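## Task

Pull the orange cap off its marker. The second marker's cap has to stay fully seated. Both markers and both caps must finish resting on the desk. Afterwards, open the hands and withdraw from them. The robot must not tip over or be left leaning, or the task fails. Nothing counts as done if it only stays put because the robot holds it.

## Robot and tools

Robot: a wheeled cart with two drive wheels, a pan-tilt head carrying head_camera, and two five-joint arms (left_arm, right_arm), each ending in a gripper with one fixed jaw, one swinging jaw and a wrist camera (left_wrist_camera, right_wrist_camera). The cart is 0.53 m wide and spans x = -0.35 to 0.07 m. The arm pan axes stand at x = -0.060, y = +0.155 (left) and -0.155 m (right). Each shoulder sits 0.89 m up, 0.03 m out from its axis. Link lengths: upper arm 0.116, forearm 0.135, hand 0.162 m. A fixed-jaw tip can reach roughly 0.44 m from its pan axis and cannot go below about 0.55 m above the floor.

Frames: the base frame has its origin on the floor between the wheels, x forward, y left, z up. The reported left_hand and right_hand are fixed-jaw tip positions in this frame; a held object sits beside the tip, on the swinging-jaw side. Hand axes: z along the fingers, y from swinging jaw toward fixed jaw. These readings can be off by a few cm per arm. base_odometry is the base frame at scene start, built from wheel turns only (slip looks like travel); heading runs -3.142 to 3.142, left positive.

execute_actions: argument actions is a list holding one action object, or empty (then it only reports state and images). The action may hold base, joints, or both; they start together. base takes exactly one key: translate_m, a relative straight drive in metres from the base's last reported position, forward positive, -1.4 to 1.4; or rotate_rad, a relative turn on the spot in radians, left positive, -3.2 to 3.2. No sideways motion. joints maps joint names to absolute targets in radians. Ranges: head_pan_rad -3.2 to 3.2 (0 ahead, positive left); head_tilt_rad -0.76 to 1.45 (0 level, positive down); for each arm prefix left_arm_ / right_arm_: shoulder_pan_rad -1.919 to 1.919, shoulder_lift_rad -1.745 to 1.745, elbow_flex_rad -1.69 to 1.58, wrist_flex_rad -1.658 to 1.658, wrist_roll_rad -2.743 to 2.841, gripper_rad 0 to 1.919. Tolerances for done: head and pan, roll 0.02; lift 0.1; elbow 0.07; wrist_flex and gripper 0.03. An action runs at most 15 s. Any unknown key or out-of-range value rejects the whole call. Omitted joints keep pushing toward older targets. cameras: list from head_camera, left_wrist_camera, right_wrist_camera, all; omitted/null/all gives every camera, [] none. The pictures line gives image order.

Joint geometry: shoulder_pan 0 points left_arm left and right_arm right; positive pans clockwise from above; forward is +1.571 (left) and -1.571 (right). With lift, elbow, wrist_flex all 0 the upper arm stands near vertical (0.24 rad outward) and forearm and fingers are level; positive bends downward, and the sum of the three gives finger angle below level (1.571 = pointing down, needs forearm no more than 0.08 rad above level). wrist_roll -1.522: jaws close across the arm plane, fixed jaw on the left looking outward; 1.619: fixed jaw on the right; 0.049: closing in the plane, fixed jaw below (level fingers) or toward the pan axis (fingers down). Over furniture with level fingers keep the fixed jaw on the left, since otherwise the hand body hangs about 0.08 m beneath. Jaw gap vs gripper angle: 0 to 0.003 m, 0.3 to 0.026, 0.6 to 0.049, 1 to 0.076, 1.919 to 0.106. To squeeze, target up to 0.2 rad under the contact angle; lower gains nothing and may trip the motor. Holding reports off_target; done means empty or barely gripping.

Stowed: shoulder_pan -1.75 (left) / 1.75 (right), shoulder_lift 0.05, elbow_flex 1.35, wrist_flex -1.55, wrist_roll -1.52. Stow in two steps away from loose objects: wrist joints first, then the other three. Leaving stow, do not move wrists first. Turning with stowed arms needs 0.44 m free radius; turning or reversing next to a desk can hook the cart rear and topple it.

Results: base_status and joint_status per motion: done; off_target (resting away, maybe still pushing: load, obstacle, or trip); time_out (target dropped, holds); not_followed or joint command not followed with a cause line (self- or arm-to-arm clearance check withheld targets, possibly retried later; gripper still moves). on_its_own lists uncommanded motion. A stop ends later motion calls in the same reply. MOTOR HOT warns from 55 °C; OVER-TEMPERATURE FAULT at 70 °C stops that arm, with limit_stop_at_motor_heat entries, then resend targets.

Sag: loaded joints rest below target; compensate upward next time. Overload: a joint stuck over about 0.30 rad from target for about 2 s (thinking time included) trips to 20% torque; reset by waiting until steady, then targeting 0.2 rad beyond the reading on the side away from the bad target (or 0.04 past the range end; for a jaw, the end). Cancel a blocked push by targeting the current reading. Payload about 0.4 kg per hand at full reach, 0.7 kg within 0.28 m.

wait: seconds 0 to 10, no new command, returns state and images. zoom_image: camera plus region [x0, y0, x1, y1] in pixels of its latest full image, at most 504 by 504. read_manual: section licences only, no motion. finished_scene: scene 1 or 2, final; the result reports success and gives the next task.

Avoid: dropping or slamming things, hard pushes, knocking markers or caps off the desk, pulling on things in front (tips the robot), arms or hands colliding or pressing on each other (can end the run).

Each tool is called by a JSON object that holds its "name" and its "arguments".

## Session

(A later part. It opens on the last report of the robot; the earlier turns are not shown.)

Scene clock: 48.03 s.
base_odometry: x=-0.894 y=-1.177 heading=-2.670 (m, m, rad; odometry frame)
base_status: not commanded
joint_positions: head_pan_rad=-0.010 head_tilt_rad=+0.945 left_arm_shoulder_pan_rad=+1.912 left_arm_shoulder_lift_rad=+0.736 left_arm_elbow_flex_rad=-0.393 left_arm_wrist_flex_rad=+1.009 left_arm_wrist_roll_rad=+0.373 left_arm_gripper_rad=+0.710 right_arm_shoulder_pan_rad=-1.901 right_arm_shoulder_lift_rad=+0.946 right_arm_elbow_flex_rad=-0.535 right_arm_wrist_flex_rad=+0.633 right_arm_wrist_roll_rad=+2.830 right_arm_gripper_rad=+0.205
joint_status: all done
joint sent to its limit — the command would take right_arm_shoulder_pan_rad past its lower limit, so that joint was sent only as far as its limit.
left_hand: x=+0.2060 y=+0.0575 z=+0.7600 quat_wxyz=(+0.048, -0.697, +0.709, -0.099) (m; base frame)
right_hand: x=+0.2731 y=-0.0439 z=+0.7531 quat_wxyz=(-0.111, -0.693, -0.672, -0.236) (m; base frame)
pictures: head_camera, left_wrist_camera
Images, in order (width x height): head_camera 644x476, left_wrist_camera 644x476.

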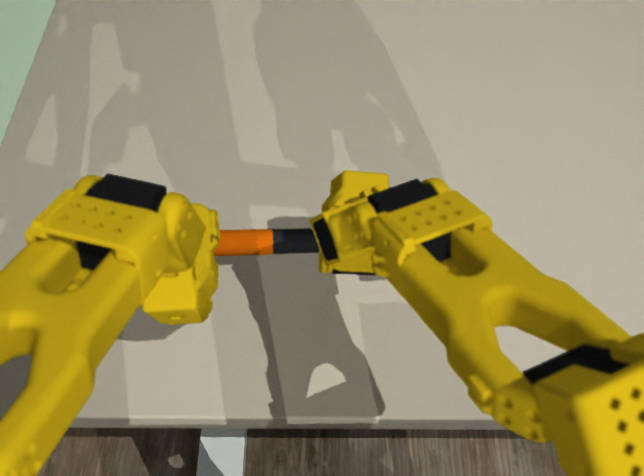

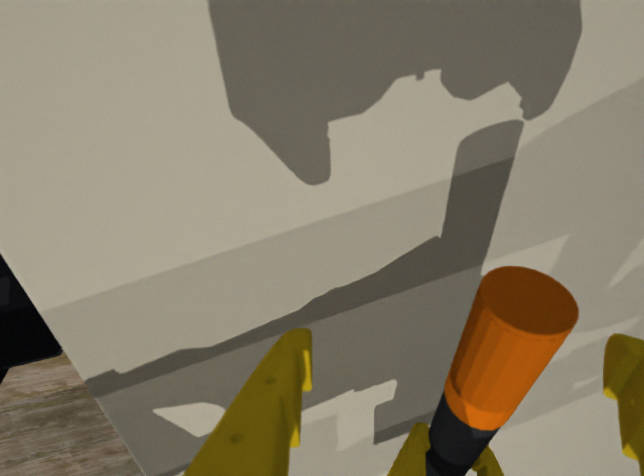

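{"name": "execute_actions", "arguments": {"actions": [{"joints":{"left_arm_shoulder_lift_rad":0.82,"left_arm_wrist_flex_rad":0.86}}], "cameras": ["head_camera","left_wrist_camera"]}}

Scene clock: 49.10 s.
base_odometry: x=-0.894 y=-1.177 heading=-2.670 (m, m, rad; odometry frame)
base_status: not commanded
joint_positions: head_pan_rad=-0.010 head_tilt_rad=+0.945 left_arm_shoulder_pan_rad=+1.912 left_arm_shoulder_lift_rad=+0.837 left_arm_elbow_flex_rad=-0.393 left_arm_wrist_flex_rad=+0.869 left_arm_wrist_roll_rad=+0.373 left_arm_gripper_rad=+0.710 right_arm_shoulder_pan_rad=-1.901 right_arm_shoulder_lift_rad=+0.946 right_arm_elbow_flex_rad=-0.535 right_arm_wrist_flex_rad=+0.631 right_arm_wrist_roll_rad=+2.832 right_arm_gripper_rad=+0.205
joint_status: all done
left_hand: x=+0.2129 y=+0.0551 z=+0.7383 quat_wxyz=(+0.056, -0.695, +0.707, -0.116) (m; base frame)
right_hand: x=+0.2733 y=-0.0438 z=+0.7532 quat_wxyz=(-0.112, -0.692, -0.673, -0.236) (m; base frame)
pictures: head_camera, left_wrist_camera
Images, in order (width x height): head_camera 644x476, left_wrist_camera 644x476.

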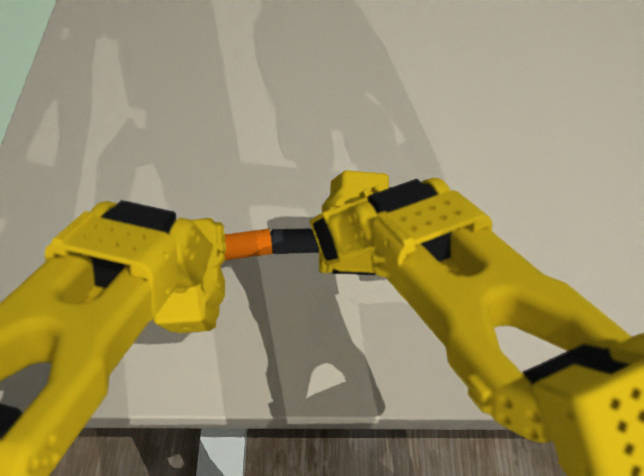

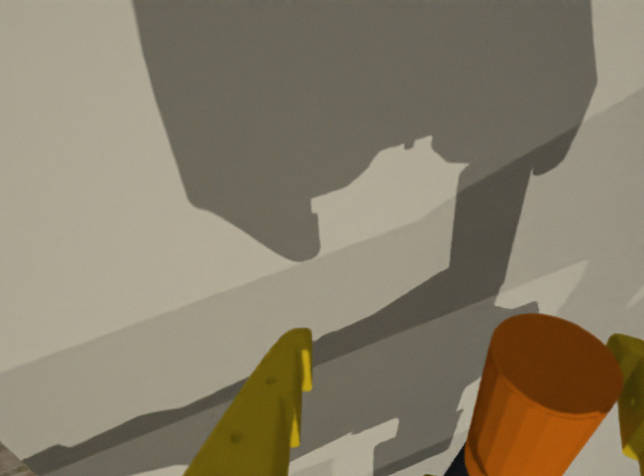

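{"name": "execute_actions", "arguments": {"actions": [{"joints":{"left_arm_wrist_flex_rad":0.72,"left_arm_shoulder_lift_rad":0.84}}], "cameras": ["head_camera","left_wrist_camera"]}}

Scene clock: 50.30 s.
base_odometry: x=-0.894 y=-1.177 heading=-2.670 (m, m, rad; odometry frame)
base_status: not commanded
joint_positions: head_pan_rad=-0.010 head_tilt_rad=+0.945 left_arm_shoulder_pan_rad=+1.912 left_arm_shoulder_lift_rad=+0.857 left_arm_elbow_flex_rad=-0.393 left_arm_wrist_flex_rad=+0.731 left_arm_wrist_roll_rad=+0.373 left_arm_gripper_rad=+0.710 right_arm_shoulder_pan_rad=-1.901 right_arm_shoulder_lift_rad=+0.946 right_arm_elbow_flex_rad=-0.535 right_arm_wrist_flex_rad=+0.631 right_arm_wrist_roll_rad=+2.832 right_arm_gripper_rad=+0.205
joint_status: all done
left_hand: x=+0.2301 y=+0.0490 z=+0.7388 quat_wxyz=(+0.082, -0.689, +0.700, -0.168) (m; base frame)
right_hand: x=+0.2733 y=-0.0438 z=+0.7532 quat_wxyz=(-0.112, -0.692, -0.673, -0.236) (m; base frame)
pictures: head_camera, left_wrist_camera
Images, in order (width x height): head_camera 644x476, left_wrist_camera 644x476.

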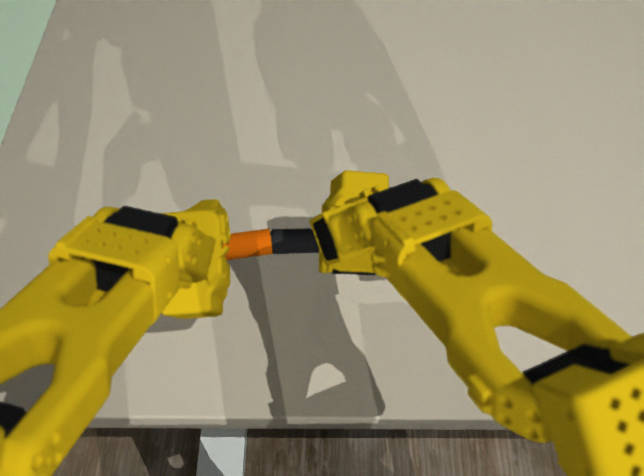

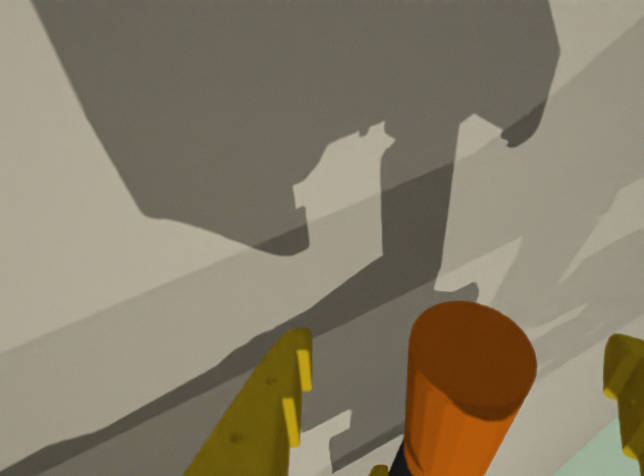

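{"name": "execute_actions", "arguments": {"actions": [{"joints":{"left_arm_wrist_flex_rad":0.62,"left_arm_shoulder_lift_rad":0.86,"left_arm_gripper_rad":0.5}}], "cameras": ["left_wrist_camera"]}}

{"name": "execute_actions", "arguments": {"actions": [{"joints":{"left_arm_gripper_rad":0.03}}], "cameras": ["head_camera","left_wrist_camera"]}}

Scene clock: 51.33 s.
base_odometry: x=-0.894 y=-1.177 heading=-2.670 (m, m, rad; odometry frame)
base_status: not commanded
joint_positions: head_pan_rad=-0.010 head_tilt_rad=+0.945 left_arm_shoulder_pan_rad=+1.912 left_arm_shoulder_lift_rad=+0.877 left_arm_elbow_flex_rad=-0.393 left_arm_wrist_flex_rad=+0.630 left_arm_wrist_roll_rad=+0.373 left_arm_gripper_rad=+0.511 right_arm_shoulder_pan_rad=-1.901 right_arm_shoulder_lift_rad=+0.946 right_arm_elbow_flex_rad=-0.535 right_arm_wrist_flex_rad=+0.631 right_arm_wrist_roll_rad=+2.832 right_arm_gripper_rad=+0.205
joint_status: all done
left_hand: x=+0.2415 y=+0.0449 z=+0.7390 quat_wxyz=(+0.099, -0.683, +0.694, -0.204) (m; base frame)
right_hand: x=+0.2733 y=-0.0438 z=+0.7532 quat_wxyz=(-0.112, -0.692, -0.673, -0.236) (m; base frame)
pictures: left_wrist_camera
Images, in order (width x height): left_wrist_camera 644x476.

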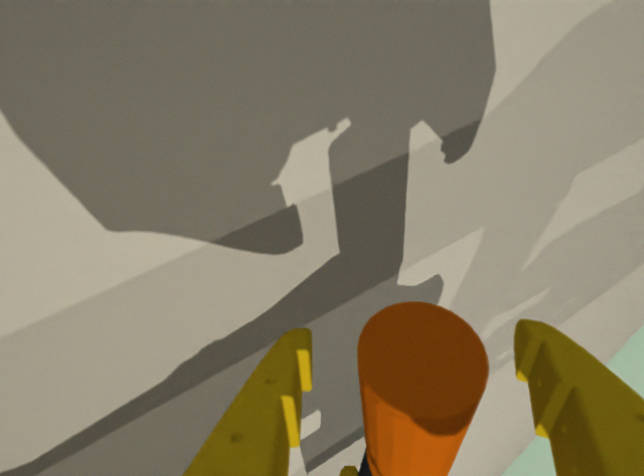

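Scene clock: 52.10 s.
base_odometry: x=-0.894 y=-1.177 heading=-2.670 (m, m, rad; odometry frame)
base_status: not commanded
joint_positions: head_pan_rad=-0.010 head_tilt_rad=+0.945 left_arm_shoulder_pan_rad=+1.912 left_arm_shoulder_lift_rad=+0.877 left_arm_elbow_flex_rad=-0.395 left_arm_wrist_flex_rad=+0.619 left_arm_wrist_roll_rad=+0.376 left_arm_gripper_rad=+0.172 right_arm_shoulder_pan_rad=-1.907 right_arm_shoulder_lift_rad=+0.946 right_arm_elbow_flex_rad=-0.520 right_arm_wrist_flex_rad=+0.631 right_arm_wrist_roll_rad=+2.835 right_arm_gripper_rad=+0.205
joint_status: left_arm_gripper_rad off_target (ended at +0.172, target +0.030)
left_hand: x=+0.2433 y=+0.0443 z=+0.7400 quat_wxyz=(+0.101, -0.683, +0.692, -0.209) (m; base frame)
right_hand: x=+0.2699 y=-0.0427 z=+0.7499 quat_wxyz=(-0.108, -0.691, -0.677, -0.230) (m; base frame)
pictures: head_camera, left_wrist_camera
Images, in order (width x height): head_camera 644x476, left_wrist_camera 644x476.

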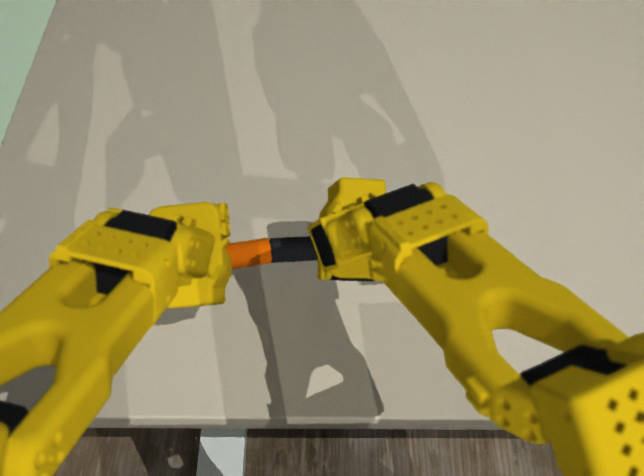

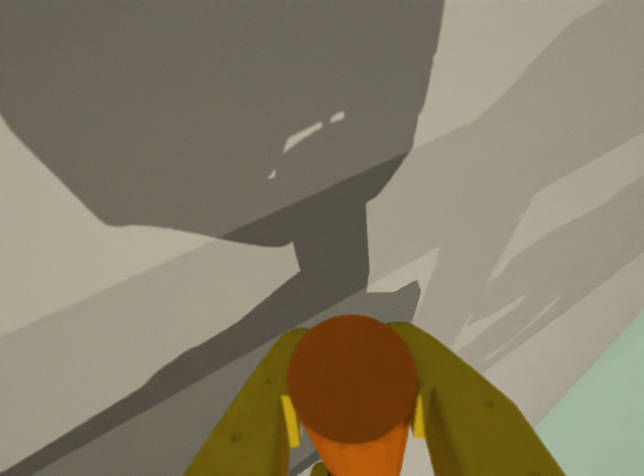

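Gripped near the end. Pull apart.

{"name": "execute_actions", "arguments": {"actions": [{"joints":{"left_arm_shoulder_pan_rad":1.8,"right_arm_shoulder_pan_rad":-1.82}}], "cameras": ["head_camera"]}}

Scene clock: 53.03 s.
base_odometry: x=-0.894 y=-1.177 heading=-2.670 (m, m, rad; odometry frame)
base_status: not commanded
joint_positions: head_pan_rad=-0.010 head_tilt_rad=+0.945 left_arm_shoulder_pan_rad=+1.806 left_arm_shoulder_lift_rad=+0.879 left_arm_elbow_flex_rad=-0.393 left_arm_wrist_flex_rad=+0.619 left_arm_wrist_roll_rad=+0.376 left_arm_gripper_rad=+0.167 right_arm_shoulder_pan_rad=-1.830 right_arm_shoulder_lift_rad=+0.946 right_arm_elbow_flex_rad=-0.520 right_arm_wrist_flex_rad=+0.631 right_arm_wrist_roll_rad=+2.835 right_arm_gripper_rad=+0.205
joint_status: all done
left_hand: x=+0.2527 y=+0.0771 z=+0.7393 quat_wxyz=(+0.112, -0.719, +0.655, -0.202) (m; base frame)
right_hand: x=+0.2775 y=-0.0683 z=+0.7499 quat_wxyz=(-0.117, -0.716, -0.650, -0.226) (m; base frame)
pictures: head_camera
Images, in order (width x height): head_camera 644x476.

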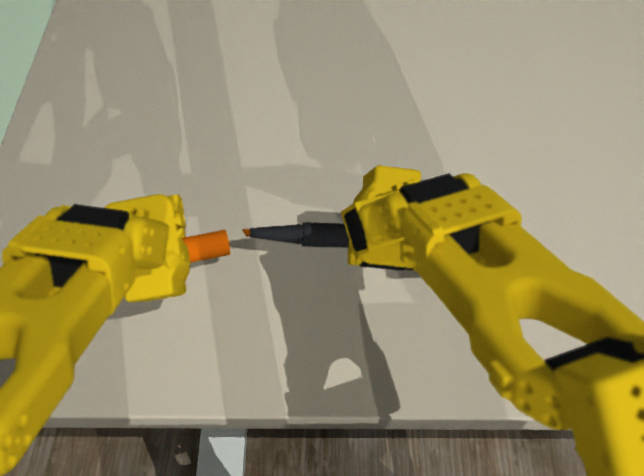

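{"name": "execute_actions", "arguments": {"actions": [{"joints":{"left_arm_shoulder_pan_rad":1.7,"right_arm_shoulder_pan_rad":-1.78,"right_arm_shoulder_lift_rad":1.02,"right_arm_wrist_flex_rad":0.54,"left_arm_shoulder_lift_rad":0.93,"left_arm_wrist_flex_rad":0.56}}]}}

Scene clock: 54.17 s.
base_odometry: x=-0.894 y=-1.177 heading=-2.670 (m, m, rad; odometry frame)
base_status: not commanded
joint_positions: head_pan_rad=-0.010 head_tilt_rad=+0.945 left_arm_shoulder_pan_rad=+1.708 left_arm_shoulder_lift_rad=+0.948 left_arm_elbow_flex_rad=-0.393 left_arm_wrist_flex_rad=+0.572 left_arm_wrist_roll_rad=+0.376 left_arm_gripper_rad=+0.167 right_arm_shoulder_pan_rad=-1.790 right_arm_shoulder_lift_rad=+1.032 right_arm_elbow_flex_rad=-0.522 right_arm_wrist_flex_rad=+0.550 right_arm_wrist_roll_rad=+2.835 right_arm_gripper_rad=+0.205
joint_status: all done
left_hand: x=+0.2546 y=+0.1087 z=+0.7223 quat_wxyz=(+0.116, -0.752, +0.621, -0.188) (m; base frame)
right_hand: x=+0.2789 y=-0.0822 z=+0.7299 quat_wxyz=(-0.121, -0.729, -0.636, -0.222) (m; base frame)
pictures: head_camera, left_wrist_camera, right_wrist_camera
Images, in order (width x height): head_camera 644x476, left_wrist_camera 644x476, right_wrist_camera 644x476.

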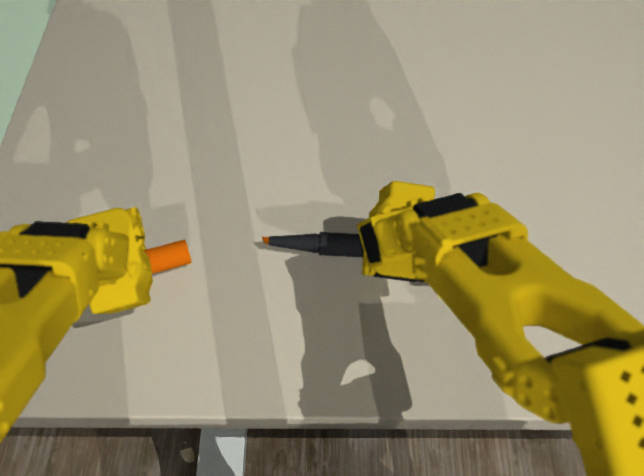

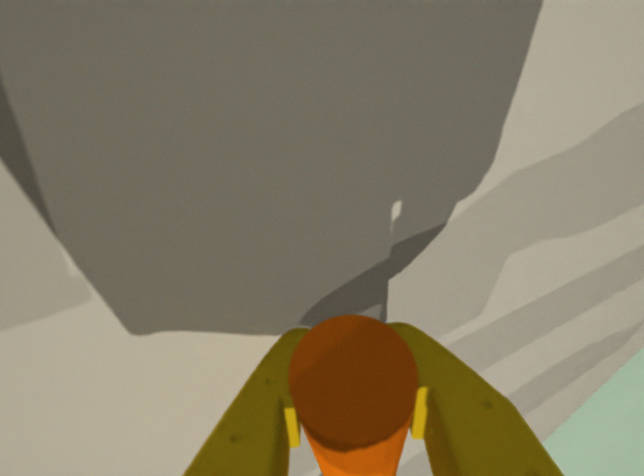

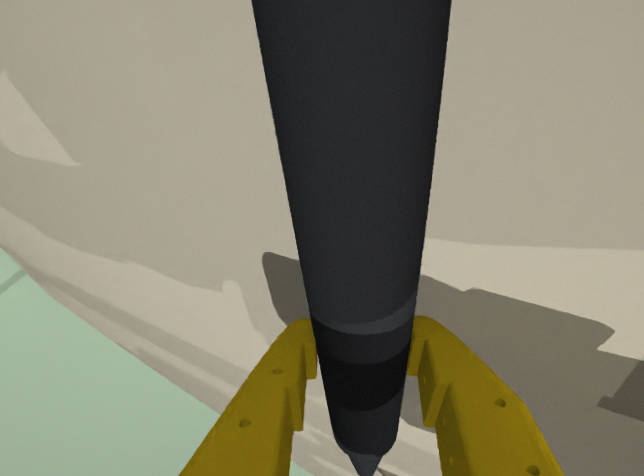

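Close to the surface. Release.

{"name": "execute_actions", "arguments": {"actions": [{"joints":{"right_arm_shoulder_lift_rad":1.04,"right_arm_wrist_flex_rad":0.53,"left_arm_gripper_rad":0.6,"right_arm_gripper_rad":0.6}}], "cameras": []}}

{"name": "execute_actions", "arguments": {"actions": [{"joints":{"right_arm_shoulder_lift_rad":0.5,"left_arm_shoulder_lift_rad":0.5}}], "cameras": []}}

{"name": "execute_actions", "arguments": {"actions": [{"base":{"translate_m":-0.4},"joints":{"head_tilt_rad":0.55,"left_arm_shoulder_pan_rad":1.2,"right_arm_shoulder_pan_rad":-1.2}}], "cameras": ["head_camera"]}}

Scene clock: 55.47 s.
base_odometry: x=-0.894 y=-1.177 heading=-2.670 (m, m, rad; odometry frame)
base_status: not commanded
joint_positions: head_pan_rad=-0.010 head_tilt_rad=+0.945 left_arm_shoulder_pan_rad=+1.708 left_arm_shoulder_lift_rad=+0.948 left_arm_elbow_flex_rad=-0.393 left_arm_wrist_flex_rad=+0.572 left_arm_wrist_roll_rad=+0.376 left_arm_gripper_rad=+0.588 right_arm_shoulder_pan_rad=-1.786 right_arm_shoulder_lift_rad=+1.035 right_arm_elbow_flex_rad=-0.557 right_arm_wrist_flex_rad=+0.530 right_arm_wrist_roll_rad=+2.835 right_arm_gripper_rad=+0.583
joint_status: all done
left_hand: x=+0.2546 y=+0.1087 z=+0.7223 quat_wxyz=(+0.116, -0.752, +0.621, -0.188) (m; base frame)
right_hand: x=+0.2880 y=-0.0818 z=+0.7381 quat_wxyz=(-0.133, -0.725, -0.630, -0.244) (m; base frame)
pictures: none
No camera images: the call's "cameras" was empty. Leave "cameras" out to get every camera's image.

Scene clock: 56.60 s.
base_odometry: x=-0.894 y=-1.177 heading=-2.670 (m, m, rad; odometry frame)
base_status: not commanded
joint_positions: head_pan_rad=-0.010 head_tilt_rad=+0.945 left_arm_shoulder_pan_rad=+1.708 left_arm_shoulder_lift_rad=+0.559 left_arm_elbow_flex_rad=-0.392 left_arm_wrist_flex_rad=+0.572 left_arm_wrist_roll_rad=+0.376 left_arm_gripper_rad=+0.589 right_arm_shoulder_pan_rad=-1.786 right_arm_shoulder_lift_rad=+0.560 right_arm_elbow_flex_rad=-0.543 right_arm_wrist_flex_rad=+0.530 right_arm_wrist_roll_rad=+2.835 right_arm_gripper_rad=+0.591
joint_status: all done
left_hand: x=+0.2976 y=+0.1028 z=+0.8436 quat_wxyz=(+0.212, -0.706, +0.582, -0.344) (m; base frame)
right_hand: x=+0.3215 y=-0.0745 z=+0.9005 quat_wxyz=(-0.235, -0.658, -0.571, -0.430) (m; base frame)
pictures: none
No camera images: the call's "cameras" was empty. Leave "cameras" out to get every camera's image.

Scene clock: 59.37 s.
base_odometry: x=-0.538 y=-0.995 heading=-2.667 (m, m, rad; odometry frame)
base_status: done
joint_positions: head_pan_rad=-0.010 head_tilt_rad=+0.564 left_arm_shoulder_pan_rad=+1.206 left_arm_shoulder_lift_rad=+0.559 left_arm_elbow_flex_rad=-0.390 left_arm_wrist_flex_rad=+0.572 left_arm_wrist_roll_rad=+0.376 left_arm_gripper_rad=+0.589 right_arm_shoulder_pan_rad=-1.210 right_arm_shoulder_lift_rad=+0.560 right_arm_elbow_flex_rad=-0.543 right_arm_wrist_flex_rad=+0.530 right_arm_wrist_roll_rad=+2.835 right_arm_gripper_rad=+0.591
joint_status: all done
left_hand: x=+0.2785 y=+0.2811 z=+0.8432 quat_wxyz=(+0.290, -0.828, +0.389, -0.280) (m; base frame)
right_hand: x=+0.3039 y=-0.2950 z=+0.9005 quat_wxyz=(-0.347, -0.793, -0.361, -0.346) (m; base frame)
pictures: head_camera
Images, in order (width x height): head_camera 644x476.

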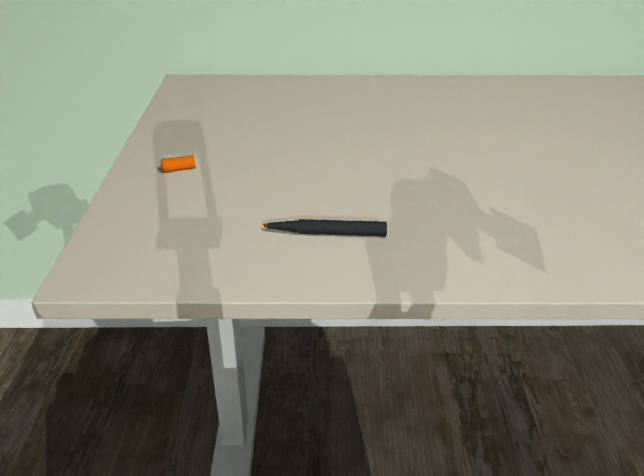

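Cap got flung a bit but is still on the desk.

{"name": "finished_scene", "arguments": {"scene": 1}}

The scene is finished: the task was done.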